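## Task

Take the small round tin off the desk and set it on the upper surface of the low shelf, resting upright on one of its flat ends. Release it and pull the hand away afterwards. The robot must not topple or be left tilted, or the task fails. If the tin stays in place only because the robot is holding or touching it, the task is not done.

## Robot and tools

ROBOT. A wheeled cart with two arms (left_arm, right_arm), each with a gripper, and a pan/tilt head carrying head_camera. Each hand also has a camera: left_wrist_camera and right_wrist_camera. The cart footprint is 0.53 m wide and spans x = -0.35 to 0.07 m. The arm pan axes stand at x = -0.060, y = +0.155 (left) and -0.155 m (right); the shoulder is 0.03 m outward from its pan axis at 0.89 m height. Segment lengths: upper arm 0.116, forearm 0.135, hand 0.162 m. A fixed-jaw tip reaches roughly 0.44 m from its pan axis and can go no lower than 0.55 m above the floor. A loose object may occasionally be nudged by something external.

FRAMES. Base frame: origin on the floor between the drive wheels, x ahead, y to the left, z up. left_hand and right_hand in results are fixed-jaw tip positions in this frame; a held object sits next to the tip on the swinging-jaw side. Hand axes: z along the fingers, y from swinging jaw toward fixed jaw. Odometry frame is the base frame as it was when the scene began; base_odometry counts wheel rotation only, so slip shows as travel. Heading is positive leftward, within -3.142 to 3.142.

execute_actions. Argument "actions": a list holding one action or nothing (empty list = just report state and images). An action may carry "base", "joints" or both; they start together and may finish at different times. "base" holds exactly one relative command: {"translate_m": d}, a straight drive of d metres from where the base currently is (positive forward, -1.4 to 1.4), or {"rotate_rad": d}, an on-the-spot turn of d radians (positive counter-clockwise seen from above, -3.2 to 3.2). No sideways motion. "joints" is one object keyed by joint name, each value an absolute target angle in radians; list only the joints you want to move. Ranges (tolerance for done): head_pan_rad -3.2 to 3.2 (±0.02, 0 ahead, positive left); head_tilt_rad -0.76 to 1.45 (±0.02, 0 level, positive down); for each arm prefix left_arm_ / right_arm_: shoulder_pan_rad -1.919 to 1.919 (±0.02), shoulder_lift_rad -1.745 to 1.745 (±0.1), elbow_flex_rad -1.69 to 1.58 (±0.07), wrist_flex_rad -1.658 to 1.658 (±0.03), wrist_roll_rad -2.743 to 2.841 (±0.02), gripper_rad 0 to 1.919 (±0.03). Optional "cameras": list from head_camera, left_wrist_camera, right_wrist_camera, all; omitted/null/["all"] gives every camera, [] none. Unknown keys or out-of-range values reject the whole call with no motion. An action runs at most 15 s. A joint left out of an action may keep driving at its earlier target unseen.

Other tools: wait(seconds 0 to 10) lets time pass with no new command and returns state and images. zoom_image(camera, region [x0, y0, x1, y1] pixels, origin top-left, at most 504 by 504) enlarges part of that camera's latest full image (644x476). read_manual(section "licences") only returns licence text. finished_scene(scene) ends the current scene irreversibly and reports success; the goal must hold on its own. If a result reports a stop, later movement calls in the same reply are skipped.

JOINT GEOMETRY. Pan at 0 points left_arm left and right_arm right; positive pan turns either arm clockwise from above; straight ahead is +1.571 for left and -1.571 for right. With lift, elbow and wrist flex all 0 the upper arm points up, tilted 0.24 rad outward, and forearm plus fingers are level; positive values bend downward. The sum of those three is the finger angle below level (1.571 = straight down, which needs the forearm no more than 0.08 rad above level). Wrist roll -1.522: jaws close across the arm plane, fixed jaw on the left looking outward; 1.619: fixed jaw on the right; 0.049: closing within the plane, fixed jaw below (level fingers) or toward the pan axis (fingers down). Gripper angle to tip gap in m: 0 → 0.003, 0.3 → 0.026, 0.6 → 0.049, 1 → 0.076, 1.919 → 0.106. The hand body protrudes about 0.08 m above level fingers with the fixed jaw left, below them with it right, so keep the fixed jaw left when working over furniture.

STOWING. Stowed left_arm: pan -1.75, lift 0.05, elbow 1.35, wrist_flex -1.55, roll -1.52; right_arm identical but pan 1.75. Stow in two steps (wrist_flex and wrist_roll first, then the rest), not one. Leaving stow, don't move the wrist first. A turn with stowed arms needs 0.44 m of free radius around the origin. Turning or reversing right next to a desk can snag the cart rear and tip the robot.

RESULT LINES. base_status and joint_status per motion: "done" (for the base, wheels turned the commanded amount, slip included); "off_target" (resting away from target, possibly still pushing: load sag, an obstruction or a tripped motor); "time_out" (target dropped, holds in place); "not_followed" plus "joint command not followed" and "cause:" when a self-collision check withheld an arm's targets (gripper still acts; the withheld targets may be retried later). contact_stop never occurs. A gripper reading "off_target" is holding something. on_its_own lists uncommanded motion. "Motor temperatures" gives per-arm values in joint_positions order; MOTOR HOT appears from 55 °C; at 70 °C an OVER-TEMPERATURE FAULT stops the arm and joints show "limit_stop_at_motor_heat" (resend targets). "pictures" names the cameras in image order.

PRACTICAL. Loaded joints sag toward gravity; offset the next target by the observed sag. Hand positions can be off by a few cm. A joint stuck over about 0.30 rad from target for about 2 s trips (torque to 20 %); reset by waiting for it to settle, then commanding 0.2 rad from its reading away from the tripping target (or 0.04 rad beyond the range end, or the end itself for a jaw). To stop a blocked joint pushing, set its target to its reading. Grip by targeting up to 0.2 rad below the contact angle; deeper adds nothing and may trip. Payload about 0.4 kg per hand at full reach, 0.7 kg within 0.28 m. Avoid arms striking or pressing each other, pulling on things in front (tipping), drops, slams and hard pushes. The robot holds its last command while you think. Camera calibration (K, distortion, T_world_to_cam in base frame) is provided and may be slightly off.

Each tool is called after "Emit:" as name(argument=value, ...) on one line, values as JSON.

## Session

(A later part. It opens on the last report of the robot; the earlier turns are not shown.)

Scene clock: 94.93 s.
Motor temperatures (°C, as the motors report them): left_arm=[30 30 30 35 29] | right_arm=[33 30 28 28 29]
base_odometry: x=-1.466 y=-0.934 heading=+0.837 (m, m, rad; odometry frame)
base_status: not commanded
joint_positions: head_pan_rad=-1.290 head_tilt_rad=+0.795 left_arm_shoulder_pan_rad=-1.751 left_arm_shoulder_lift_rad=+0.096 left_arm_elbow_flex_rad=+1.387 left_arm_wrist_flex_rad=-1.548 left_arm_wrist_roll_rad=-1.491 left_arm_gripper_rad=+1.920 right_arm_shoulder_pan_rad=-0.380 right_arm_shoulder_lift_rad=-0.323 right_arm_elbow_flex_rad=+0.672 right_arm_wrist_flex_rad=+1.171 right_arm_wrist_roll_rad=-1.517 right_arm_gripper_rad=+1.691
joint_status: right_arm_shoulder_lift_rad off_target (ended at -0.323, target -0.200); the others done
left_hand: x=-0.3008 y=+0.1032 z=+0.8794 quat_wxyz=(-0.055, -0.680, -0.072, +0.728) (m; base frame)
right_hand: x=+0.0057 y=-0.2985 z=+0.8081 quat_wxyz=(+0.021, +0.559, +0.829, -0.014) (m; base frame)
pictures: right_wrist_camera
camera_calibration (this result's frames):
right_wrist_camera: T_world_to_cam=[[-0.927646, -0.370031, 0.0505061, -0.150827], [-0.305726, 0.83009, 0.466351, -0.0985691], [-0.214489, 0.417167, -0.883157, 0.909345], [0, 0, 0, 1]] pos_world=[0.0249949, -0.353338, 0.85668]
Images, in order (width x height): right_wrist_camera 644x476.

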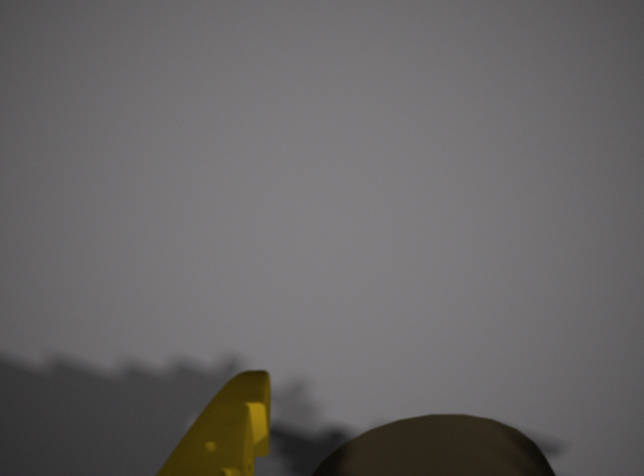

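Emit:
execute_actions(actions=[{"joints":{"right_arm_shoulder_lift_rad":-0.7,"right_arm_elbow_flex_rad":0.95,"right_arm_wrist_flex_rad":1.35}}], cameras=["head_camera"])

Emit:
execute_actions(actions=[{"joints":{"right_arm_shoulder_lift_rad":-0.5,"right_arm_elbow_flex_rad":1.0,"right_arm_wrist_flex_rad":1.1}}], cameras=["right_wrist_camera","head_camera"])

Scene clock: 97.83 s.
Motor temperatures (°C, as the motors report them): left_arm=[30 30 30 35 29] | right_arm=[33 30 28 29 29]
base_odometry: x=-1.466 y=-0.934 heading=+0.837 (m, m, rad; odometry frame)
base_status: not commanded
joint_positions: head_pan_rad=-1.290 head_tilt_rad=+0.795 left_arm_shoulder_pan_rad=-1.751 left_arm_shoulder_lift_rad=+0.096 left_arm_elbow_flex_rad=+1.387 left_arm_wrist_flex_rad=-1.548 left_arm_wrist_roll_rad=-1.491 left_arm_gripper_rad=+1.920 right_arm_shoulder_pan_rad=-0.380 right_arm_shoulder_lift_rad=-0.699 right_arm_elbow_flex_rad=+0.930 right_arm_wrist_flex_rad=+1.335 right_arm_wrist_roll_rad=-1.517 right_arm_gripper_rad=+1.691
joint_status: all done
left_hand: x=-0.3008 y=+0.1032 z=+0.8794 quat_wxyz=(-0.055, -0.680, -0.072, +0.728) (m; base frame)
right_hand: x=-0.0111 y=-0.2565 z=+0.8119 quat_wxyz=(+0.002, +0.559, +0.829, -0.001) (m; base frame)
pictures: head_camera
camera_calibration (this result's frames):
head_camera: T_world_to_cam=[[-0.96414, -0.262235, 0.0408186, -0.0932183], [-0.212994, 0.67282, -0.708482, 0.853295], [0.158325, -0.69177, -0.704547, 0.807739], [0, 0, 0, 1]] pos_world=[-0.0360143, -0.039789, 1.17744]
Images, in order (width x height): head_camera 644x476.

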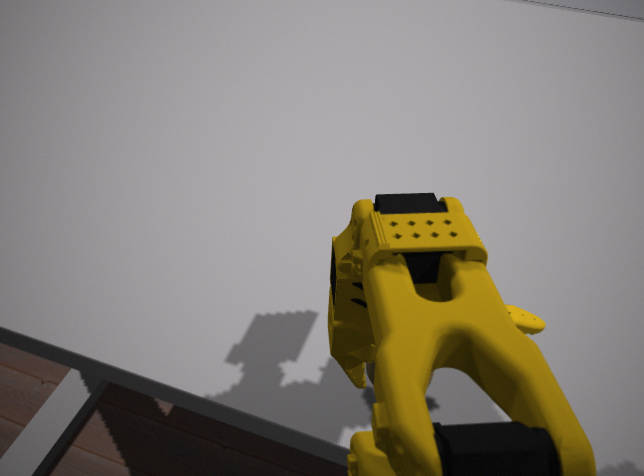

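Scene clock: 98.80 s.
Motor temperatures (°C, as the motors report them): left_arm=[30 30 30 35 29] | right_arm=[33 30 28 29 29]
base_odometry: x=-1.466 y=-0.934 heading=+0.837 (m, m, rad; odometry frame)
base_status: not commanded
joint_positions: head_pan_rad=-1.290 head_tilt_rad=+0.795 left_arm_shoulder_pan_rad=-1.751 left_arm_shoulder_lift_rad=+0.096 left_arm_elbow_flex_rad=+1.387 left_arm_wrist_flex_rad=-1.548 left_arm_wrist_roll_rad=-1.491 left_arm_gripper_rad=+1.920 right_arm_shoulder_pan_rad=-0.380 right_arm_shoulder_lift_rad=-0.622 right_arm_elbow_flex_rad=+0.928 right_arm_wrist_flex_rad=+1.102 right_arm_wrist_roll_rad=-1.517 right_arm_gripper_rad=+1.691
joint_status: right_arm_shoulder_lift_rad off_target (ended at -0.621, target -0.500); right_arm_elbow_flex_rad off_target (ended at +0.927, target +1.000); the others done
left_hand: x=-0.3008 y=+0.1032 z=+0.8794 quat_wxyz=(-0.055, -0.680, -0.072, +0.728) (m; base frame)
right_hand: x=+0.0004 y=-0.2854 z=+0.8077 quat_wxyz=(+0.067, +0.557, +0.827, -0.046) (m; base frame)
pictures: head_camera, right_wrist_camera
camera_calibration (this result's frames):
head_camera: T_world_to_cam=[[-0.964142, -0.26223, 0.0408186, -0.0932184], [-0.212991, 0.672822, -0.708482, 0.853294], [0.158321, -0.691771, -0.704548, 0.807739], [0, 0, 0, 1]] pos_world=[-0.0360144, -0.0397891, 1.17744]
right_wrist_camera: T_world_to_cam=[[-0.929739, -0.364795, 0.0500991, -0.148995], [-0.323017, 0.873336, 0.364616, -0.0163768], [-0.176763, 0.322815, -0.929809, 0.913123], [0, 0, 0, 1]] pos_world=[0.0175906, -0.33482, 0.862466]
Images, in order (width x height): head_camera 644x476, right_wrist_camera 644x476.

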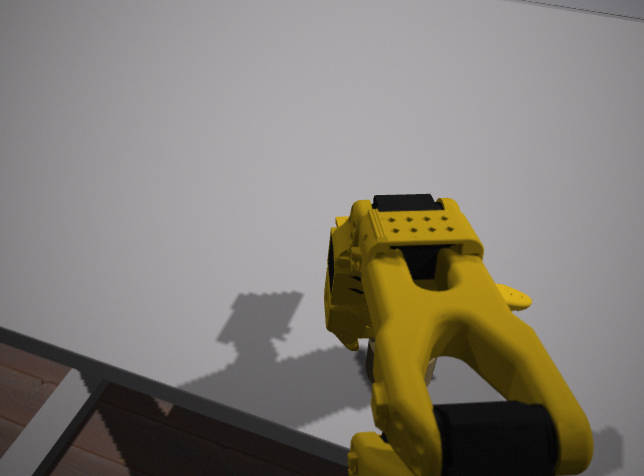

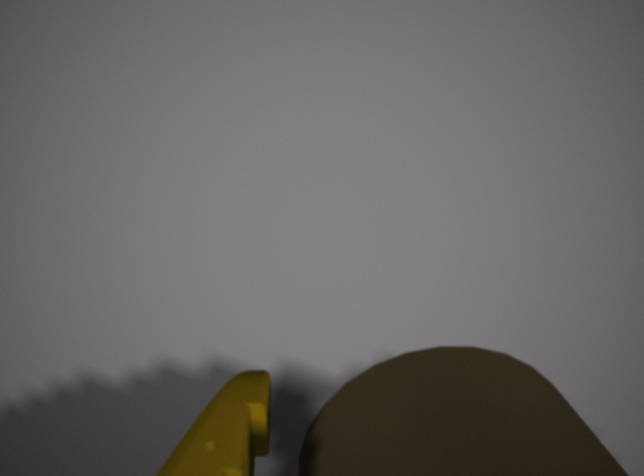

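Emit:
execute_actions(actions=[{"joints":{"right_arm_shoulder_lift_rad":-0.66,"right_arm_elbow_flex_rad":0.93,"right_arm_gripper_rad":0.6}}], cameras=["right_wrist_camera"])

Scene clock: 101.23 s.
Motor temperatures (°C, as the motors report them): left_arm=[30 30 30 35 29] | right_arm=[33 30 28 29 29]
base_odometry: x=-1.466 y=-0.934 heading=+0.837 (m, m, rad; odometry frame)
base_status: not commanded
joint_positions: head_pan_rad=-1.290 head_tilt_rad=+0.795 left_arm_shoulder_pan_rad=-1.751 left_arm_shoulder_lift_rad=+0.096 left_arm_elbow_flex_rad=+1.387 left_arm_wrist_flex_rad=-1.548 left_arm_wrist_roll_rad=-1.491 left_arm_gripper_rad=+1.920 right_arm_shoulder_pan_rad=-0.380 right_arm_shoulder_lift_rad=-0.648 right_arm_elbow_flex_rad=+0.928 right_arm_wrist_flex_rad=+1.102 right_arm_wrist_roll_rad=-1.517 right_arm_gripper_rad=+0.611
joint_status: all done
left_hand: x=-0.3008 y=+0.1032 z=+0.8794 quat_wxyz=(-0.055, -0.680, -0.072, +0.728) (m; base frame)
right_hand: x=+0.0013 y=-0.2874 z=+0.8107 quat_wxyz=(+0.078, +0.556, +0.826, -0.053) (m; base frame)
pictures: right_wrist_camera
camera_calibration (this result's frames):
right_wrist_camera: T_world_to_cam=[[-0.930223, -0.363584, 0.0499139, -0.148631], [-0.326429, 0.88187, 0.340221, 0.00683005], [-0.167716, 0.300188, -0.93902, 0.917652], [0, 0, 0, 1]] pos_world=[0.017875, -0.335531, 0.866789]
Images, in order (width x height): right_wrist_camera 644x476.

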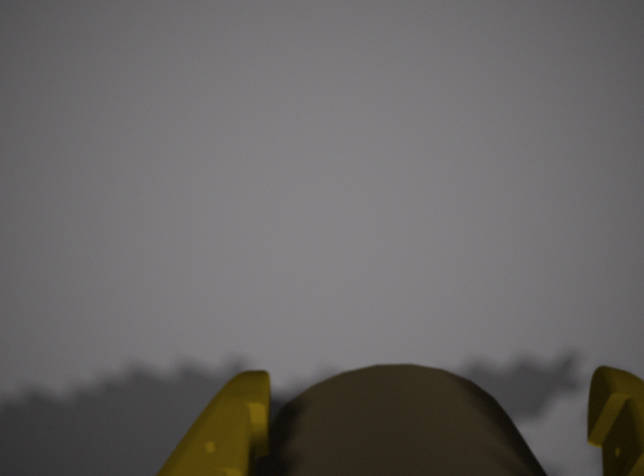

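Emit:
execute_actions(actions=[{"joints":{"right_arm_shoulder_lift_rad":-0.5,"right_arm_elbow_flex_rad":0.5,"right_arm_wrist_flex_rad":1.5,"right_arm_gripper_rad":1.7}}], cameras=[])

Emit:
execute_actions(actions=[{"base":{"translate_m":-0.17},"joints":{"right_arm_shoulder_pan_rad":0.3,"head_pan_rad":-1.0,"head_tilt_rad":1.0}}], cameras=["head_camera"])

Scene clock: 104.90 s.
Motor temperatures (°C, as the motors report them): left_arm=[30 30 30 35 29] | right_arm=[33 30 29 29 29]
base_odometry: x=-1.466 y=-0.934 heading=+0.837 (m, m, rad; odometry frame)
base_status: not commanded
joint_positions: head_pan_rad=-1.290 head_tilt_rad=+0.795 left_arm_shoulder_pan_rad=-1.751 left_arm_shoulder_lift_rad=+0.096 left_arm_elbow_flex_rad=+1.387 left_arm_wrist_flex_rad=-1.548 left_arm_wrist_roll_rad=-1.491 left_arm_gripper_rad=+1.920 right_arm_shoulder_pan_rad=-0.380 right_arm_shoulder_lift_rad=-0.498 right_arm_elbow_flex_rad=+0.534 right_arm_wrist_flex_rad=+1.495 right_arm_wrist_roll_rad=-1.517 right_arm_gripper_rad=+1.690
joint_status: all done
left_hand: x=-0.3008 y=+0.1032 z=+0.8794 quat_wxyz=(-0.055, -0.680, -0.072, +0.728) (m; base frame)
right_hand: x=+0.0000 y=-0.2844 z=+0.8462 quat_wxyz=(+0.017, +0.559, +0.829, -0.011) (m; base frame)
pictures: none
No camera images: the call's "cameras" was empty. Leave "cameras" out to get every camera's image.

Scene clock: 106.47 s.
Motor temperatures (°C, as the motors report them): left_arm=[30 30 30 35 29] | right_arm=[33 30 29 29 29]
base_odometry: x=-1.579 y=-1.060 heading=+0.834 (m, m, rad; odometry frame)
base_status: done
joint_positions: head_pan_rad=-1.010 head_tilt_rad=+0.995 left_arm_shoulder_pan_rad=-1.751 left_arm_shoulder_lift_rad=+0.096 left_arm_elbow_flex_rad=+1.387 left_arm_wrist_flex_rad=-1.548 left_arm_wrist_roll_rad=-1.491 left_arm_gripper_rad=+1.920 right_arm_shoulder_pan_rad=+0.273 right_arm_shoulder_lift_rad=-0.498 right_arm_elbow_flex_rad=+0.532 right_arm_wrist_flex_rad=+1.495 right_arm_wrist_roll_rad=-1.517 right_arm_gripper_rad=+1.691
joint_status: right_arm_shoulder_pan_rad off_target (ended at +0.272, target +0.300); the others done
left_hand: x=-0.3008 y=+0.1032 z=+0.8794 quat_wxyz=(-0.055, -0.680, -0.072, +0.728) (m; base frame)
right_hand: x=-0.0910 y=-0.2944 z=+0.8464 quat_wxyz=(+0.013, +0.795, +0.606, -0.017) (m; base frame)
pictures: head_camera
camera_calibration (this result's frames):
head_camera: T_world_to_cam=[[-0.849581, -0.525701, 0.0430143, -0.0903613], [-0.458196, 0.695165, -0.553897, 0.663843], [0.261282, -0.49029, -0.831473, 0.95867], [0, 0, 0, 1]] pos_world=[-0.0230825, -0.0389578, 1.1687]
Images, in order (width x height): head_camera 644x476.

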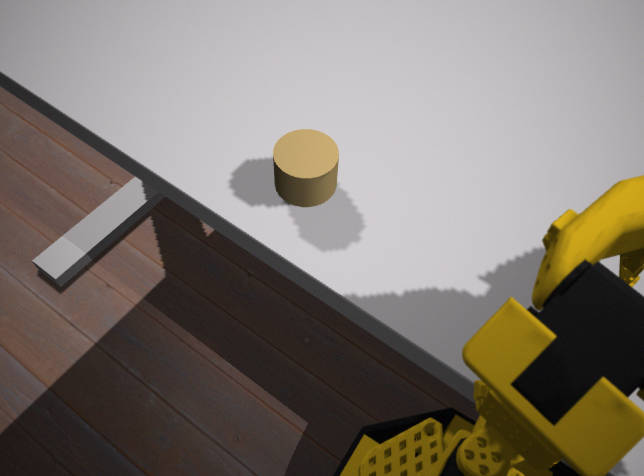

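Emit:
execute_actions(actions=[{"joints":{"right_arm_shoulder_pan_rad":-1.1,"right_arm_shoulder_lift_rad":0.3,"right_arm_elbow_flex_rad":-0.4,"right_arm_wrist_flex_rad":1.62}}], cameras=["right_wrist_camera","head_camera"])

Scene clock: 110.27 s.
Motor temperatures (°C, as the motors report them): left_arm=[30 30 30 35 29] | right_arm=[33 30 29 29 29]
base_odometry: x=-1.580 y=-1.061 heading=+0.837 (m, m, rad; odometry frame)
base_status: not commanded
joint_positions: head_pan_rad=-1.010 head_tilt_rad=+0.995 left_arm_shoulder_pan_rad=-1.751 left_arm_shoulder_lift_rad=+0.096 left_arm_elbow_flex_rad=+1.387 left_arm_wrist_flex_rad=-1.548 left_arm_wrist_roll_rad=-1.491 left_arm_gripper_rad=+1.920 right_arm_shoulder_pan_rad=-1.089 right_arm_shoulder_lift_rad=+0.315 right_arm_elbow_flex_rad=-0.368 right_arm_wrist_flex_rad=+1.614 right_arm_wrist_roll_rad=-1.517 right_arm_gripper_rad=+1.691
joint_status: all done
left_hand: x=-0.3008 y=+0.1032 z=+0.8794 quat_wxyz=(-0.055, -0.680, -0.072, +0.728) (m; base frame)
right_hand: x=+0.1453 y=-0.2536 z=+0.8442 quat_wxyz=(+0.005, +0.236, +0.972, -0.001) (m; base frame)
pictures: head_camera, right_wrist_camera
camera_calibration (this result's frames):
head_camera: T_world_to_cam=[[-0.849442, -0.525925, 0.0430154, -0.090356], [-0.458422, 0.695123, -0.553763, 0.663678], [0.261337, -0.490109, -0.831562, 0.958775], [0, 0, 0, 1]] pos_world=[-0.023071, -0.0389541, 1.16869]
right_wrist_camera: T_world_to_cam=[[-0.46159, -0.885655, 0.0504964, -0.20502], [-0.754587, 0.421933, 0.502564, -0.178903], [-0.466405, 0.193875, -0.863064, 0.91542], [0, 0, 0, 1]] pos_world=[0.197324, -0.283569, 0.890329]
Images, in order (width x height): head_camera 644x476, right_wrist_camera 644x476.

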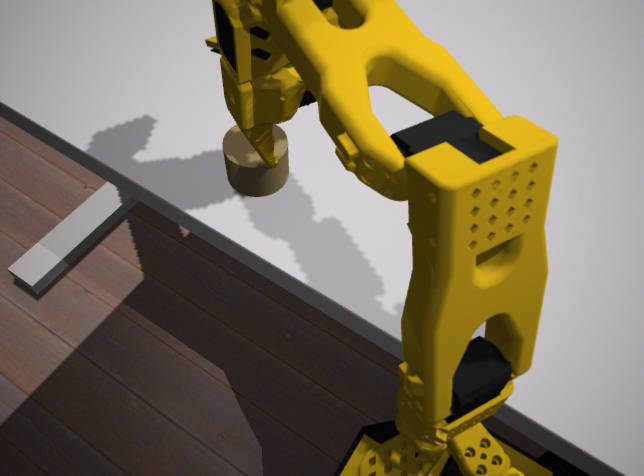

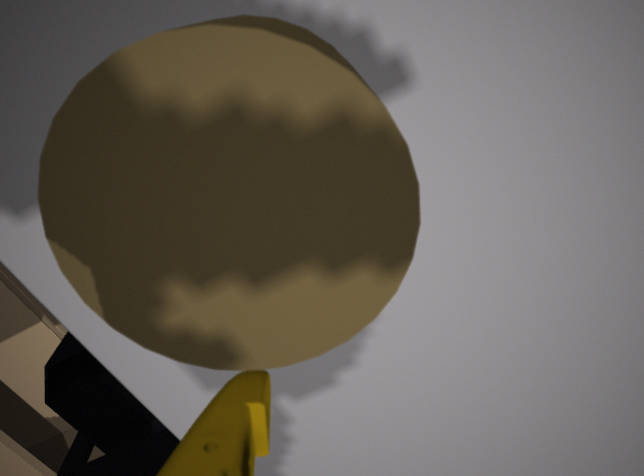

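Emit:
execute_actions(actions=[{"joints":{"right_arm_shoulder_pan_rad":-1.33,"right_arm_shoulder_lift_rad":0.38,"right_arm_elbow_flex_rad":-0.45,"right_arm_wrist_flex_rad":1.6}}], cameras=["right_wrist_camera"])

Scene clock: 112.27 s.
Motor temperatures (°C, as the motors report them): left_arm=[30 30 30 35 29] | right_arm=[33 30 29 29 29]
base_odometry: x=-1.580 y=-1.061 heading=+0.837 (m, m, rad; odometry frame)
base_status: not commanded
joint_positions: head_pan_rad=-1.010 head_tilt_rad=+0.995 left_arm_shoulder_pan_rad=-1.751 left_arm_shoulder_lift_rad=+0.096 left_arm_elbow_flex_rad=+1.387 left_arm_wrist_flex_rad=-1.548 left_arm_wrist_roll_rad=-1.491 left_arm_gripper_rad=+1.920 right_arm_shoulder_pan_rad=-1.319 right_arm_shoulder_lift_rad=+0.396 right_arm_elbow_flex_rad=-0.417 right_arm_wrist_flex_rad=+1.607 right_arm_wrist_roll_rad=-1.517 right_arm_gripper_rad=+1.691
joint_status: all done
left_hand: x=-0.3008 y=+0.1032 z=+0.8794 quat_wxyz=(-0.055, -0.680, -0.072, +0.728) (m; base frame)
right_hand: x=+0.1664 y=-0.2052 z=+0.8345 quat_wxyz=(-0.008, +0.123, +0.992, +0.001) (m; base frame)
pictures: right_wrist_camera
camera_calibration (this result's frames):
right_wrist_camera: T_world_to_cam=[[-0.246232, -0.967897, 0.0504497, -0.204613], [-0.818733, 0.235577, 0.523622, -0.223679], [-0.518697, 0.0876273, -0.850456, 0.883947], [0, 0, 0, 1]] pos_world=[0.224985, -0.222808, 0.879204]
Images, in order (width x height): right_wrist_camera 644x476.

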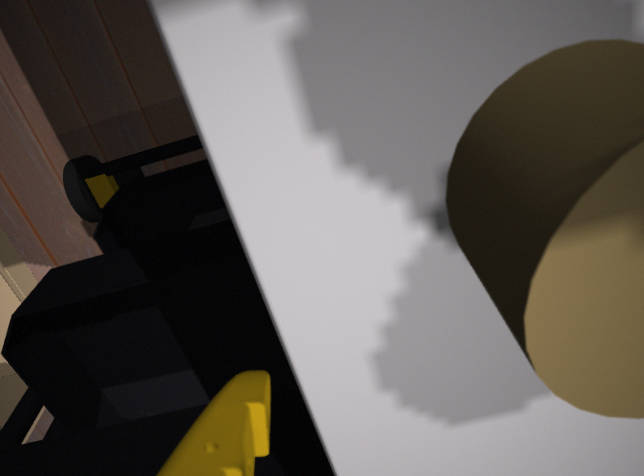

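Emit:
execute_actions(actions=[{"joints":{"right_arm_shoulder_pan_rad":-1.26,"right_arm_gripper_rad":1.9}}], cameras=[])

Emit:
execute_actions(actions=[{"joints":{"right_arm_shoulder_lift_rad":0.65,"right_arm_elbow_flex_rad":-0.4,"right_arm_wrist_flex_rad":1.3}}], cameras=["right_wrist_camera","head_camera"])

Scene clock: 114.60 s.
Motor temperatures (°C, as the motors report them): left_arm=[30 30 30 35 29] | right_arm=[33 30 29 29 29]
base_odometry: x=-1.580 y=-1.061 heading=+0.837 (m, m, rad; odometry frame)
base_status: not commanded
joint_positions: head_pan_rad=-1.010 head_tilt_rad=+0.995 left_arm_shoulder_pan_rad=-1.751 left_arm_shoulder_lift_rad=+0.096 left_arm_elbow_flex_rad=+1.387 left_arm_wrist_flex_rad=-1.548 left_arm_wrist_roll_rad=-1.491 left_arm_gripper_rad=+1.920 right_arm_shoulder_pan_rad=-1.272 right_arm_shoulder_lift_rad=+0.396 right_arm_elbow_flex_rad=-0.417 right_arm_wrist_flex_rad=+1.607 right_arm_wrist_roll_rad=-1.517 right_arm_gripper_rad=+1.891
joint_status: all done
left_hand: x=-0.3008 y=+0.1032 z=+0.8794 quat_wxyz=(-0.055, -0.680, -0.072, +0.728) (m; base frame)
right_hand: x=+0.1637 y=-0.2159 z=+0.8345 quat_wxyz=(-0.007, +0.147, +0.989, +0.001) (m; base frame)
pictures: none
No camera images: the call's "cameras" was empty. Leave "cameras" out to get every camera's image.

Scene clock: 115.60 s.
Motor temperatures (°C, as the motors report them): left_arm=[30 30 30 35 29] | right_arm=[33 30 29 29 29]
base_odometry: x=-1.580 y=-1.061 heading=+0.837 (m, m, rad; odometry frame)
base_status: not commanded
joint_positions: head_pan_rad=-1.010 head_tilt_rad=+0.995 left_arm_shoulder_pan_rad=-1.751 left_arm_shoulder_lift_rad=+0.096 left_arm_elbow_flex_rad=+1.387 left_arm_wrist_flex_rad=-1.548 left_arm_wrist_roll_rad=-1.491 left_arm_gripper_rad=+1.920 right_arm_shoulder_pan_rad=-1.270 right_arm_shoulder_lift_rad=+0.547 right_arm_elbow_flex_rad=-0.420 right_arm_wrist_flex_rad=+1.308 right_arm_wrist_roll_rad=-1.517 right_arm_gripper_rad=+1.891
joint_status: right_arm_shoulder_lift_rad off_target (ended at +0.546, target +0.650); the others done
left_hand: x=-0.3008 y=+0.1032 z=+0.8794 quat_wxyz=(-0.055, -0.680, -0.072, +0.728) (m; base frame)
right_hand: x=+0.1992 y=-0.2273 z=+0.8047 quat_wxyz=(+0.068, +0.147, +0.987, -0.010) (m; base frame)
pictures: head_camera, right_wrist_camera
camera_calibration (this result's frames):
head_camera: T_world_to_cam=[[-0.849431, -0.525944, 0.0430154, -0.0903555], [-0.458438, 0.695114, -0.553761, 0.663674], [0.261346, -0.490101, -0.831564, 0.958777], [0, 0, 0, 1]] pos_world=[-0.0230701, -0.0389536, 1.16869]
right_wrist_camera: T_world_to_cam=[[-0.300745, -0.95238, 0.0502503, -0.201845], [-0.872485, 0.296028, 0.388764, -0.0430547], [-0.385126, 0.073076, -0.919966, 0.903521], [0, 0, 0, 1]] pos_world=[0.249701, -0.245514, 0.85809]
Images, in order (width x height): head_camera 644x476, right_wrist_camera 644x476.

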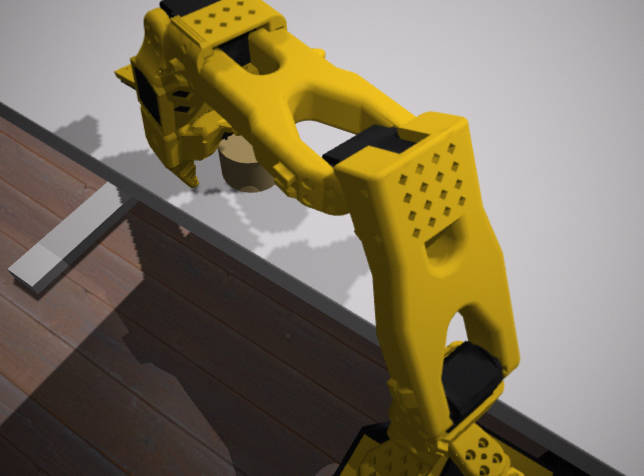

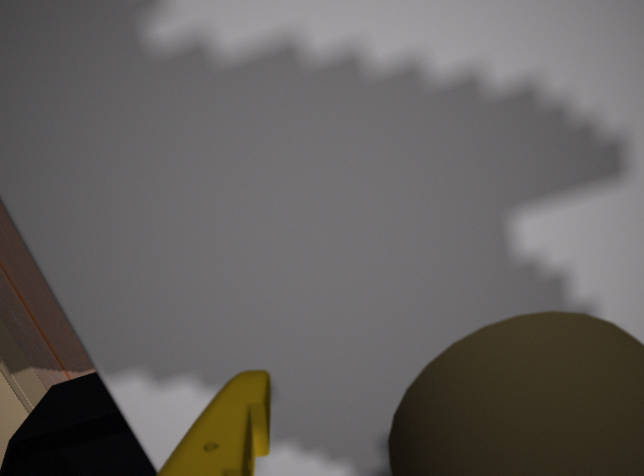

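Emit:
execute_actions(actions=[{"joints":{"right_arm_shoulder_pan_rad":-1.2,"right_arm_shoulder_lift_rad":0.2,"right_arm_elbow_flex_rad":0.0,"right_arm_wrist_flex_rad":1.36}}], cameras=["right_wrist_camera"])

Emit:
execute_actions(actions=[{"joints":{"right_arm_gripper_rad":0.6}}], cameras=["right_wrist_camera"])

Scene clock: 117.90 s.
Motor temperatures (°C, as the motors report them): left_arm=[30 30 30 35 29] | right_arm=[33 30 29 29 29]
base_odometry: x=-1.580 y=-1.061 heading=+0.837 (m, m, rad; odometry frame)
base_status: not commanded
joint_positions: head_pan_rad=-1.010 head_tilt_rad=+0.995 left_arm_shoulder_pan_rad=-1.751 left_arm_shoulder_lift_rad=+0.096 left_arm_elbow_flex_rad=+1.387 left_arm_wrist_flex_rad=-1.548 left_arm_wrist_roll_rad=-1.491 left_arm_gripper_rad=+1.920 right_arm_shoulder_pan_rad=-1.210 right_arm_shoulder_lift_rad=+0.232 right_arm_elbow_flex_rad=-0.002 right_arm_wrist_flex_rad=+1.351 right_arm_wrist_roll_rad=-1.517 right_arm_gripper_rad=+1.891
joint_status: all done
left_hand: x=-0.3008 y=+0.1032 z=+0.8794 quat_wxyz=(-0.055, -0.680, -0.072, +0.728) (m; base frame)
right_hand: x=+0.1431 y=-0.2233 z=+0.8108 quat_wxyz=(-0.005, +0.177, +0.984, +0.001) (m; base frame)
pictures: right_wrist_camera
camera_calibration (this result's frames):
right_wrist_camera: T_world_to_cam=[[-0.350198, -0.935316, 0.0504608, -0.204518], [-0.790522, 0.324022, 0.519697, -0.207175], [-0.502431, 0.142106, -0.852859, 0.865043], [0, 0, 0, 1]] pos_world=[0.199227, -0.247088, 0.855748]
Images, in order (width x height): right_wrist_camera 644x476.

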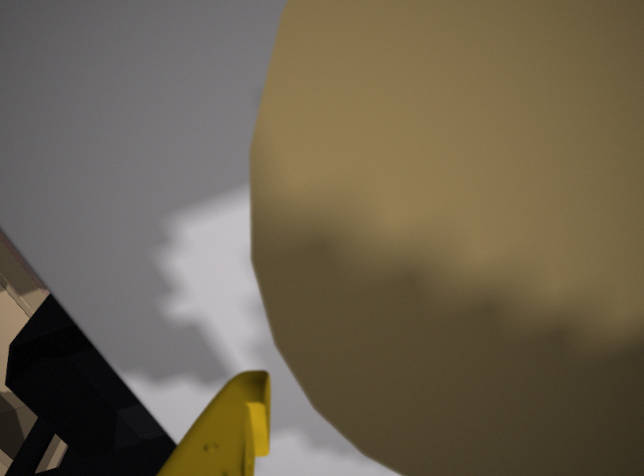

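Scene clock: 119.10 s.
Motor temperatures (°C, as the motors report them): left_arm=[30 30 30 35 29] | right_arm=[33 30 29 29 29]
base_odometry: x=-1.580 y=-1.061 heading=+0.837 (m, m, rad; odometry frame)
base_status: not commanded
joint_positions: head_pan_rad=-1.010 head_tilt_rad=+0.995 left_arm_shoulder_pan_rad=-1.751 left_arm_shoulder_lift_rad=+0.096 left_arm_elbow_flex_rad=+1.387 left_arm_wrist_flex_rad=-1.548 left_arm_wrist_roll_rad=-1.491 left_arm_gripper_rad=+1.920 right_arm_shoulder_pan_rad=-1.210 right_arm_shoulder_lift_rad=+0.232 right_arm_elbow_flex_rad=-0.002 right_arm_wrist_flex_rad=+1.351 right_arm_wrist_roll_rad=-1.517 right_arm_gripper_rad=+0.610
joint_status: all done
left_hand: x=-0.3008 y=+0.1032 z=+0.8794 quat_wxyz=(-0.055, -0.680, -0.072, +0.728) (m; base frame)
right_hand: x=+0.1431 y=-0.2233 z=+0.8108 quat_wxyz=(-0.005, +0.177, +0.984, +0.001) (m; base frame)
pictures: right_wrist_camera
camera_calibration (this result's frames):
right_wrist_camera: T_world_to_cam=[[-0.350198, -0.935316, 0.0504608, -0.204518], [-0.790522, 0.324022, 0.519697, -0.207175], [-0.502431, 0.142106, -0.852859, 0.865043], [0, 0, 0, 1]] pos_world=[0.199227, -0.247088, 0.855748]
Images, in order (width x height): right_wrist_camera 644x476.

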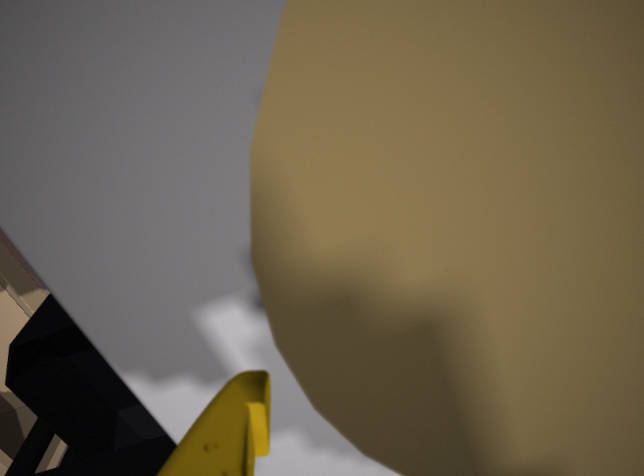

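Emit:
execute_actions(actions=[{"joints":{"right_arm_gripper_rad":1.9,"right_arm_shoulder_lift_rad":0.25,"right_arm_elbow_flex_rad":-0.2,"right_arm_wrist_flex_rad":1.52}}], cameras=[])

Emit:
execute_actions(actions=[{"joints":{"right_arm_shoulder_lift_rad":0.5,"right_arm_elbow_flex_rad":-0.15,"right_arm_wrist_flex_rad":1.25}}], cameras=["right_wrist_camera","head_camera"])

Scene clock: 122.00 s.
Motor temperatures (°C, as the motors report them): left_arm=[30 30 30 35 29] | right_arm=[33 30 29 29 29]
base_odometry: x=-1.580 y=-1.061 heading=+0.837 (m, m, rad; odometry frame)
base_status: not commanded
joint_positions: head_pan_rad=-1.010 head_tilt_rad=+0.995 left_arm_shoulder_pan_rad=-1.751 left_arm_shoulder_lift_rad=+0.096 left_arm_elbow_flex_rad=+1.387 left_arm_wrist_flex_rad=-1.548 left_arm_wrist_roll_rad=-1.491 left_arm_gripper_rad=+1.920 right_arm_shoulder_pan_rad=-1.210 right_arm_shoulder_lift_rad=+0.263 right_arm_elbow_flex_rad=-0.167 right_arm_wrist_flex_rad=+1.515 right_arm_wrist_roll_rad=-1.517 right_arm_gripper_rad=+1.890
joint_status: all done
left_hand: x=-0.3008 y=+0.1032 z=+0.8794 quat_wxyz=(-0.055, -0.680, -0.072, +0.728) (m; base frame)
right_hand: x=+0.1438 y=-0.2236 z=+0.8273 quat_wxyz=(-0.020, +0.177, +0.984, +0.004) (m; base frame)
pictures: none
No camera images: the call's "cameras" was empty. Leave "cameras" out to get every camera's image.

Scene clock: 123.00 s.
Motor temperatures (°C, as the motors report them): left_arm=[30 30 30 35 29] | right_arm=[33 30 29 29 29]
base_odometry: x=-1.580 y=-1.061 heading=+0.837 (m, m, rad; odometry frame)
base_status: not commanded
joint_positions: head_pan_rad=-1.010 head_tilt_rad=+0.995 left_arm_shoulder_pan_rad=-1.751 left_arm_shoulder_lift_rad=+0.096 left_arm_elbow_flex_rad=+1.387 left_arm_wrist_flex_rad=-1.548 left_arm_wrist_roll_rad=-1.491 left_arm_gripper_rad=+1.920 right_arm_shoulder_pan_rad=-1.210 right_arm_shoulder_lift_rad=+0.384 right_arm_elbow_flex_rad=-0.175 right_arm_wrist_flex_rad=+1.260 right_arm_wrist_roll_rad=-1.517 right_arm_gripper_rad=+1.891
joint_status: right_arm_shoulder_lift_rad off_target (ended at +0.384, target +0.500); the others done
left_hand: x=-0.3008 y=+0.1032 z=+0.8794 quat_wxyz=(-0.055, -0.680, -0.072, +0.728) (m; base frame)
right_hand: x=+0.1744 y=-0.2351 z=+0.8052 quat_wxyz=(+0.050, +0.177, +0.983, -0.009) (m; base frame)
pictures: head_camera, right_wrist_camera
camera_calibration (this result's frames):
head_camera: T_world_to_cam=[[-0.849423, -0.525956, 0.0430154, -0.0903551], [-0.458449, 0.695108, -0.553759, 0.663672], [0.261353, -0.490096, -0.831565, 0.958778], [0, 0, 0, 1]] pos_world=[-0.0230695, -0.0389533, 1.16869]
right_wrist_camera: T_world_to_cam=[[-0.355488, -0.933321, 0.0504004, -0.202872], [-0.839857, 0.342623, 0.42101, -0.083255], [-0.410206, 0.107335, -0.905655, 0.895935], [0, 0, 0, 1]] pos_world=[0.225477, -0.256985, 0.856684]
Images, in order (width x height): head_camera 644x476, right_wrist_camera 644x476.

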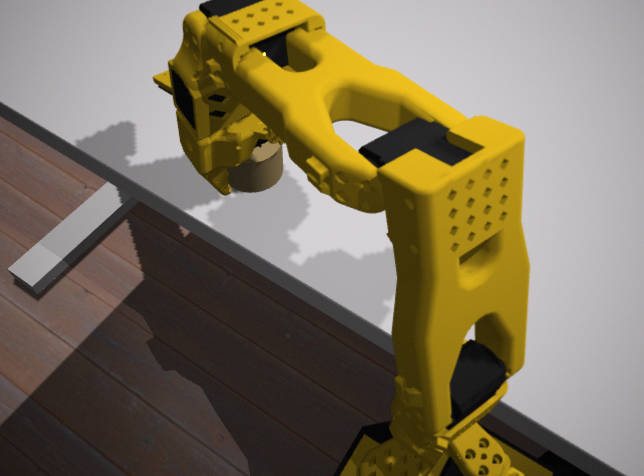

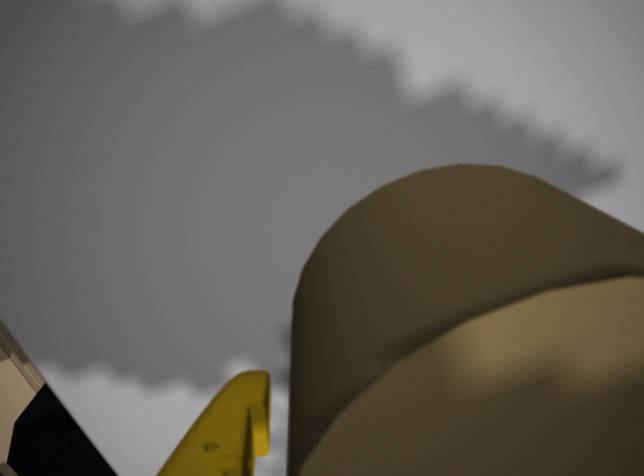

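Looks right; close.

Emit:
execute_actions(actions=[{"joints":{"right_arm_gripper_rad":0.65,"right_arm_shoulder_lift_rad":0.38}}], cameras=["right_wrist_camera"])

Scene clock: 124.90 s.
Motor temperatures (°C, as the motors report them): left_arm=[30 30 30 35 29] | right_arm=[33 30 29 29 29]
base_odometry: x=-1.580 y=-1.061 heading=+0.837 (m, m, rad; odometry frame)
base_status: not commanded
joint_positions: head_pan_rad=-1.010 head_tilt_rad=+0.995 left_arm_shoulder_pan_rad=-1.751 left_arm_shoulder_lift_rad=+0.096 left_arm_elbow_flex_rad=+1.387 left_arm_wrist_flex_rad=-1.548 left_arm_wrist_roll_rad=-1.491 left_arm_gripper_rad=+1.920 right_arm_shoulder_pan_rad=-1.210 right_arm_shoulder_lift_rad=+0.373 right_arm_elbow_flex_rad=-0.175 right_arm_wrist_flex_rad=+1.259 right_arm_wrist_roll_rad=-1.517 right_arm_gripper_rad=+0.663
joint_status: all done
left_hand: x=-0.3008 y=+0.1032 z=+0.8794 quat_wxyz=(-0.055, -0.680, -0.072, +0.728) (m; base frame)
right_hand: x=+0.1755 y=-0.2355 z=+0.8076 quat_wxyz=(+0.056, +0.177, +0.983, -0.010) (m; base frame)
pictures: right_wrist_camera
camera_calibration (this result's frames):
right_wrist_camera: T_world_to_cam=[[-0.356066, -0.933103, 0.0503553, -0.202798], [-0.844627, 0.344422, 0.409851, -0.0729032], [-0.399777, 0.103403, -0.910761, 0.899944], [0, 0, 0, 1]] pos_world=[0.225991, -0.257179, 0.859726]
Images, in order (width x height): right_wrist_camera 644x476.

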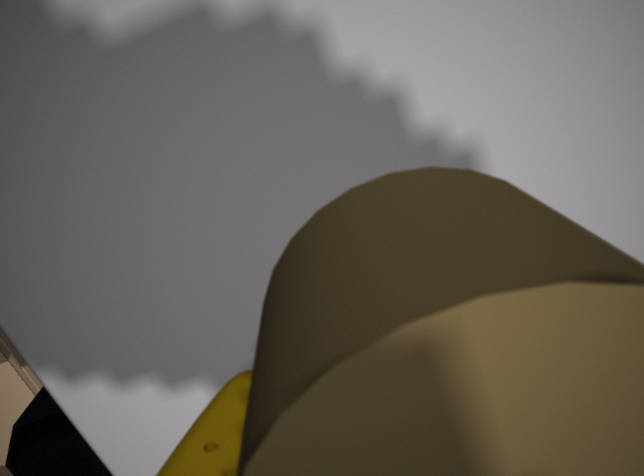

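Touching; squeeze and lift.

Emit:
execute_actions(actions=[{"joints":{"right_arm_gripper_rad":0.45}}], cameras=[])

Emit:
execute_actions(actions=[{"joints":{"right_arm_shoulder_lift_rad":0.05,"right_arm_wrist_flex_rad":1.6,"head_pan_rad":1.0,"head_tilt_rad":0.8}}], cameras=["right_wrist_camera","head_camera"])

Scene clock: 128.07 s.
Motor temperatures (°C, as the motors report them): left_arm=[30 30 30 35 29] | right_arm=[33 30 29 29 29]
base_odometry: x=-1.580 y=-1.061 heading=+0.837 (m, m, rad; odometry frame)
base_status: not commanded
joint_positions: head_pan_rad=-1.010 head_tilt_rad=+0.995 left_arm_shoulder_pan_rad=-1.751 left_arm_shoulder_lift_rad=+0.096 left_arm_elbow_flex_rad=+1.387 left_arm_wrist_flex_rad=-1.548 left_arm_wrist_roll_rad=-1.491 left_arm_gripper_rad=+1.920 right_arm_shoulder_pan_rad=-1.203 right_arm_shoulder_lift_rad=+0.370 right_arm_elbow_flex_rad=-0.175 right_arm_wrist_flex_rad=+1.256 right_arm_wrist_roll_rad=-1.517 right_arm_gripper_rad=+0.467
joint_status: all done
left_hand: x=-0.3008 y=+0.1032 z=+0.8794 quat_wxyz=(-0.055, -0.680, -0.072, +0.728) (m; base frame)
right_hand: x=+0.1756 y=-0.2376 z=+0.8083 quat_wxyz=(+0.059, +0.180, +0.982, -0.011) (m; base frame)
pictures: none
No camera images: the call's "cameras" was empty. Leave "cameras" out to get every camera's image.

Scene clock: 130.20 s.
Motor temperatures (°C, as the motors report them): left_arm=[30 30 30 35 29] | right_arm=[33 31 29 29 29]
base_odometry: x=-1.580 y=-1.061 heading=+0.837 (m, m, rad; odometry frame)
base_status: not commanded
joint_positions: head_pan_rad=+0.990 head_tilt_rad=+0.815 left_arm_shoulder_pan_rad=-1.751 left_arm_shoulder_lift_rad=+0.096 left_arm_elbow_flex_rad=+1.387 left_arm_wrist_flex_rad=-1.548 left_arm_wrist_roll_rad=-1.491 left_arm_gripper_rad=+1.920 right_arm_shoulder_pan_rad=-1.203 right_arm_shoulder_lift_rad=+0.094 right_arm_elbow_flex_rad=-0.146 right_arm_wrist_flex_rad=+1.595 right_arm_wrist_roll_rad=-1.517 right_arm_gripper_rad=+0.459
joint_status: all done
left_hand: x=-0.3008 y=+0.1032 z=+0.8794 quat_wxyz=(-0.055, -0.680, -0.072, +0.728) (m; base frame)
right_hand: x=+0.1364 y=-0.2225 z=+0.8551 quat_wxyz=(+0.014, +0.181, +0.983, -0.003) (m; base frame)
pictures: head_camera, right_wrist_camera
camera_calibration (this result's frames):
head_camera: T_world_to_cam=[[0.827379, -0.560137, 0.041113, -0.00935568], [-0.379523, -0.61155, -0.69424, 0.829075], [0.414012, 0.558797, -0.718568, 0.835894], [0, 0, 0, 1]] pos_world=[-0.0236766, 0.0346856, 1.17661]
right_wrist_camera: T_world_to_cam=[[-0.359168, -0.931905, 0.0505114, -0.206389], [-0.806017, 0.337022, 0.486572, -0.202423], [-0.470463, 0.134048, -0.872179, 0.90972], [0, 0, 0, 1]] pos_world=[0.190704, -0.24606, 0.902357]
Images, in order (width x height): head_camera 644x476, right_wrist_camera 644x476.

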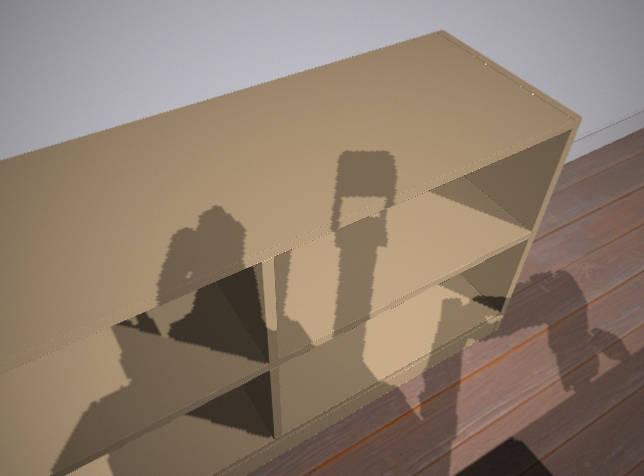

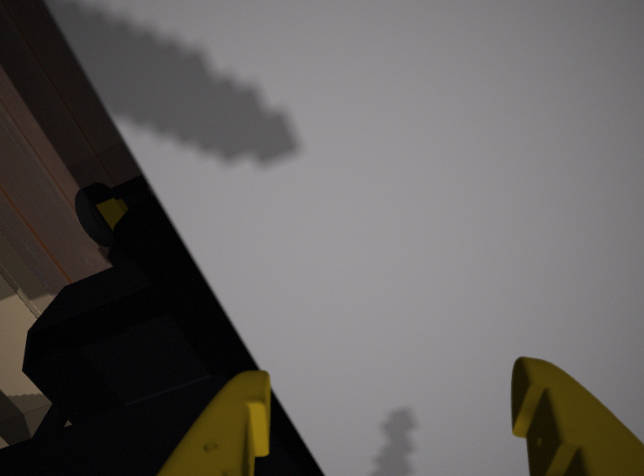

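Slipped out. Look.

Emit:
execute_actions(actions=[{"joints":{"right_arm_shoulder_pan_rad":0.2,"right_arm_gripper_rad":1.9,"head_pan_rad":-1.0,"head_tilt_rad":1.0}}], cameras=["head_camera"])

Scene clock: 133.57 s.
Motor temperatures (°C, as the motors report them): left_arm=[30 30 30 35 29] | right_arm=[33 31 29 29 29]
base_odometry: x=-1.580 y=-1.061 heading=+0.838 (m, m, rad; odometry frame)
base_status: not commanded
joint_positions: head_pan_rad=-0.990 head_tilt_rad=+0.995 left_arm_shoulder_pan_rad=-1.751 left_arm_shoulder_lift_rad=+0.096 left_arm_elbow_flex_rad=+1.387 left_arm_wrist_flex_rad=-1.548 left_arm_wrist_roll_rad=-1.491 left_arm_gripper_rad=+1.920 right_arm_shoulder_pan_rad=+0.178 right_arm_shoulder_lift_rad=+0.093 right_arm_elbow_flex_rad=-0.146 right_arm_wrist_flex_rad=+1.595 right_arm_wrist_roll_rad=-1.517 right_arm_gripper_rad=+1.891
joint_status: right_arm_shoulder_pan_rad off_target (ended at +0.177, target +0.200); the others done
left_hand: x=-0.3008 y=+0.1032 z=+0.8794 quat_wxyz=(-0.055, -0.680, -0.072, +0.728) (m; base frame)
right_hand: x=-0.0892 y=-0.3607 z=+0.8554 quat_wxyz=(+0.009, +0.766, +0.643, -0.011) (m; base frame)
pictures: head_camera
camera_calibration (this result's frames):
head_camera: T_world_to_cam=[[-0.838914, -0.542562, 0.0430145, -0.0898601], [-0.471994, 0.68589, -0.553875, 0.663169], [0.271008, -0.484956, -0.831488, 0.959144], [0, 0, 0, 1]] pos_world=[-0.0223091, -0.0384729, 1.16869]
Images, in order (width x height): head_camera 644x476.

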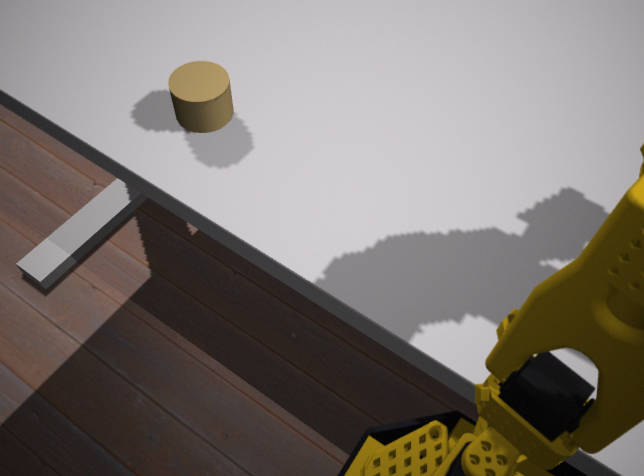

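Emit:
execute_actions(actions=[{"base":{"translate_m":0.1},"joints":{"right_arm_shoulder_pan_rad":-1.12,"right_arm_shoulder_lift_rad":0.3,"right_arm_elbow_flex_rad":-0.3,"right_arm_wrist_flex_rad":1.55}}], cameras=["right_wrist_camera"])

Scene clock: 137.17 s.
Motor temperatures (°C, as the motors report them): left_arm=[30 30 30 35 29] | right_arm=[33 31 29 29 29]
base_odometry: x=-1.513 y=-0.986 heading=+0.836 (m, m, rad; odometry frame)
base_status: done
joint_positions: head_pan_rad=-0.990 head_tilt_rad=+0.995 left_arm_shoulder_pan_rad=-1.751 left_arm_shoulder_lift_rad=+0.096 left_arm_elbow_flex_rad=+1.387 left_arm_wrist_flex_rad=-1.548 left_arm_wrist_roll_rad=-1.491 left_arm_gripper_rad=+1.920 right_arm_shoulder_pan_rad=-1.109 right_arm_shoulder_lift_rad=+0.317 right_arm_elbow_flex_rad=-0.269 right_arm_wrist_flex_rad=+1.556 right_arm_wrist_roll_rad=-1.517 right_arm_gripper_rad=+1.891
joint_status: all done
left_hand: x=-0.3008 y=+0.1032 z=+0.8794 quat_wxyz=(-0.055, -0.680, -0.072, +0.728) (m; base frame)
right_hand: x=+0.1417 y=-0.2467 z=+0.8305 quat_wxyz=(-0.016, +0.226, +0.974, +0.004) (m; base frame)
pictures: right_wrist_camera
camera_calibration (this result's frames):
right_wrist_camera: T_world_to_cam=[[-0.441898, -0.895649, 0.0503948, -0.205085], [-0.742818, 0.396833, 0.539208, -0.215958], [-0.502939, 0.200841, -0.840663, 0.888914], [0, 0, 0, 1]] pos_world=[0.196025, -0.276515, 0.874059]
Images, in order (width x height): right_wrist_camera 644x476.

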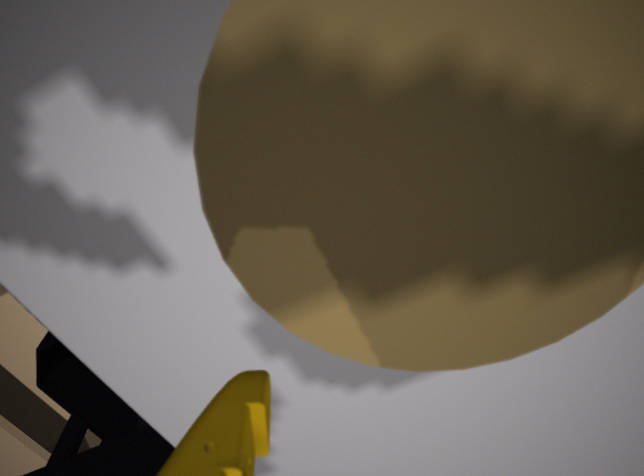

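Emit:
execute_actions(actions=[{"joints":{"right_arm_shoulder_pan_rad":-1.2,"right_arm_shoulder_lift_rad":0.5,"right_arm_elbow_flex_rad":-0.8,"right_arm_wrist_flex_rad":1.62}}], cameras=["right_wrist_camera"])

Emit:
execute_actions(actions=[{"joints":{"right_arm_shoulder_lift_rad":0.78,"right_arm_elbow_flex_rad":-0.72,"right_arm_wrist_flex_rad":1.4}}], cameras=["right_wrist_camera","head_camera"])

Scene clock: 139.80 s.
Motor temperatures (°C, as the motors report them): left_arm=[30 30 30 35 29] | right_arm=[33 31 29 29 29]
base_odometry: x=-1.513 y=-0.986 heading=+0.836 (m, m, rad; odometry frame)
base_status: not commanded
joint_positions: head_pan_rad=-0.990 head_tilt_rad=+0.995 left_arm_shoulder_pan_rad=-1.751 left_arm_shoulder_lift_rad=+0.096 left_arm_elbow_flex_rad=+1.387 left_arm_wrist_flex_rad=-1.548 left_arm_wrist_roll_rad=-1.491 left_arm_gripper_rad=+1.920 right_arm_shoulder_pan_rad=-1.190 right_arm_shoulder_lift_rad=+0.518 right_arm_elbow_flex_rad=-0.767 right_arm_wrist_flex_rad=+1.616 right_arm_wrist_roll_rad=-1.517 right_arm_gripper_rad=+1.891
joint_status: all done
left_hand: x=-0.3008 y=+0.1032 z=+0.8794 quat_wxyz=(-0.055, -0.680, -0.072, +0.728) (m; base frame)
right_hand: x=+0.1956 y=-0.2489 z=+0.8591 quat_wxyz=(+0.100, +0.186, +0.977, -0.020) (m; base frame)
pictures: right_wrist_camera
camera_calibration (this result's frames):
right_wrist_camera: T_world_to_cam=[[-0.378812, -0.924133, 0.0497891, -0.203551], [-0.86852, 0.373567, 0.325761, 0.0117238], [-0.319646, 0.0801595, -0.94414, 0.963466], [0, 0, 0, 1]] pos_world=[0.241043, -0.269719, 0.915963]
Images, in order (width x height): right_wrist_camera 644x476.

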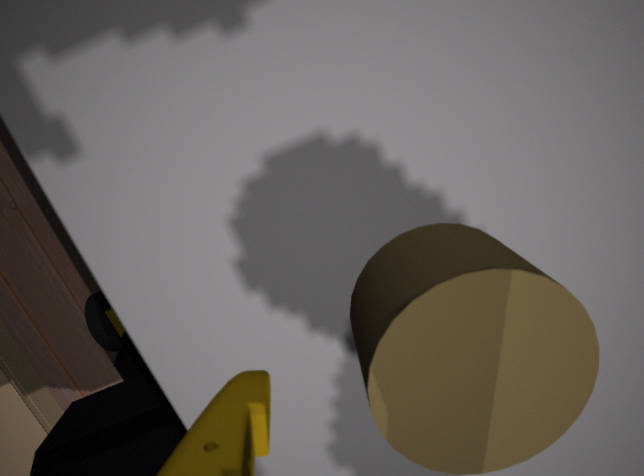

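Scene clock: 140.70 s.
Motor temperatures (°C, as the motors report them): left_arm=[30 30 30 35 29] | right_arm=[33 31 29 29 29]
base_odometry: x=-1.513 y=-0.986 heading=+0.836 (m, m, rad; odometry frame)
base_status: not commanded
joint_positions: head_pan_rad=-0.990 head_tilt_rad=+0.995 left_arm_shoulder_pan_rad=-1.751 left_arm_shoulder_lift_rad=+0.096 left_arm_elbow_flex_rad=+1.387 left_arm_wrist_flex_rad=-1.548 left_arm_wrist_roll_rad=-1.491 left_arm_gripper_rad=+1.920 right_arm_shoulder_pan_rad=-1.190 right_arm_shoulder_lift_rad=+0.725 right_arm_elbow_flex_rad=-0.723 right_arm_wrist_flex_rad=+1.406 right_arm_wrist_roll_rad=-1.517 right_arm_gripper_rad=+1.891
joint_status: all done
left_hand: x=-0.3008 y=+0.1032 z=+0.8794 quat_wxyz=(-0.055, -0.680, -0.072, +0.728) (m; base frame)
right_hand: x=+0.2090 y=-0.2543 z=+0.8062 quat_wxyz=(+0.080, +0.186, +0.979, -0.016) (m; base frame)
pictures: head_camera, right_wrist_camera
camera_calibration (this result's frames):
head_camera: T_world_to_cam=[[-0.839106, -0.542264, 0.0430147, -0.0898694], [-0.47176, 0.686075, -0.553844, 0.663144], [0.270818, -0.485026, -0.831509, 0.959159], [0, 0, 0, 1]] pos_world=[-0.0223225, -0.0384822, 1.16869]
right_wrist_camera: T_world_to_cam=[[-0.376891, -0.924902, 0.0500991, -0.201642], [-0.855244, 0.368256, 0.364616, 0.00719225], [-0.355683, 0.0945737, -0.929809, 0.917915], [0, 0, 0, 1]] pos_world=[0.256641, -0.275958, 0.860965]
Images, in order (width x height): head_camera 644x476, right_wrist_camera 644x476.

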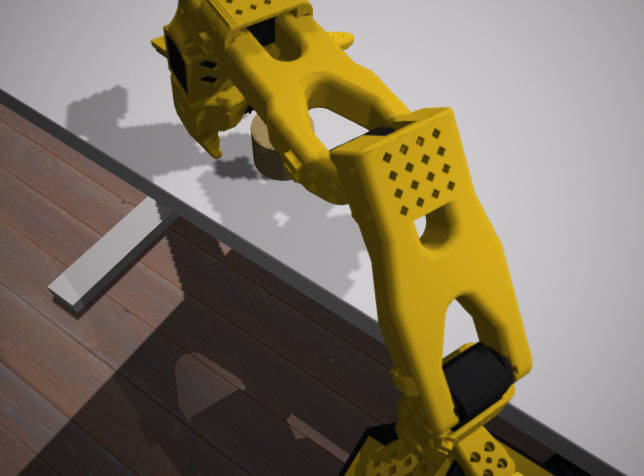

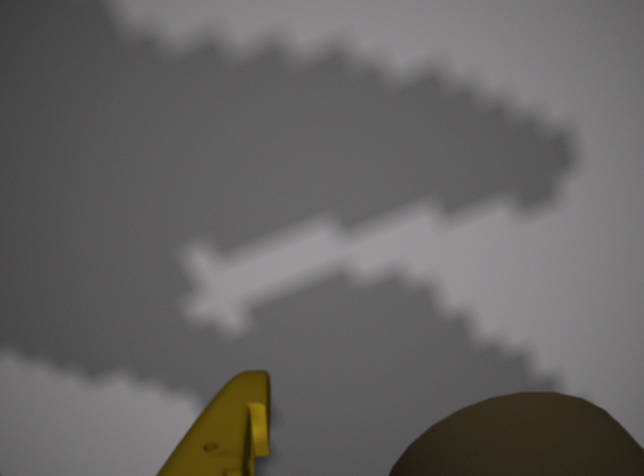

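Emit:
execute_actions(actions=[{"joints":{"right_arm_shoulder_lift_rad":0.55,"right_arm_elbow_flex_rad":-0.5,"right_arm_wrist_flex_rad":1.42,"right_arm_shoulder_pan_rad":-1.16}}], cameras=["right_wrist_camera"])

Scene clock: 146.40 s.
Motor temperatures (°C, as the motors report them): left_arm=[30 30 30 35 29] | right_arm=[33 31 29 29 29]
base_odometry: x=-1.513 y=-0.986 heading=+0.836 (m, m, rad; odometry frame)
base_status: not commanded
joint_positions: head_pan_rad=-0.990 head_tilt_rad=+0.995 left_arm_shoulder_pan_rad=-1.751 left_arm_shoulder_lift_rad=+0.096 left_arm_elbow_flex_rad=+1.387 left_arm_wrist_flex_rad=-1.548 left_arm_wrist_roll_rad=-1.491 left_arm_gripper_rad=+1.920 right_arm_shoulder_pan_rad=-1.170 right_arm_shoulder_lift_rad=+0.576 right_arm_elbow_flex_rad=-0.506 right_arm_wrist_flex_rad=+1.409 right_arm_wrist_roll_rad=-1.517 right_arm_gripper_rad=+1.891
joint_status: all done
left_hand: x=-0.3008 y=+0.1032 z=+0.8794 quat_wxyz=(-0.055, -0.680, -0.072, +0.728) (m; base frame)
right_hand: x=+0.1867 y=-0.2511 z=+0.8091 quat_wxyz=(+0.045, +0.196, +0.979, -0.009) (m; base frame)
pictures: right_wrist_camera
camera_calibration (this result's frames):
right_wrist_camera: T_world_to_cam=[[-0.391992, -0.918586, 0.0504292, -0.203063], [-0.821924, 0.374313, 0.429337, -0.0712019], [-0.413259, 0.126848, -0.901735, 0.908523], [0, 0, 0, 1]] pos_world=[0.237334, -0.275123, 0.860057]
Images, in order (width x height): right_wrist_camera 644x476.

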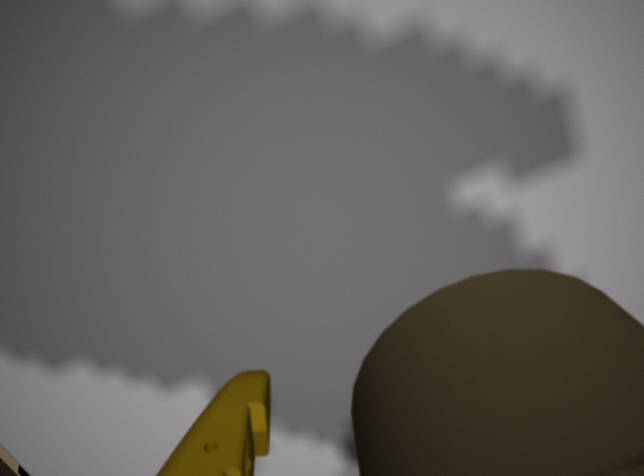

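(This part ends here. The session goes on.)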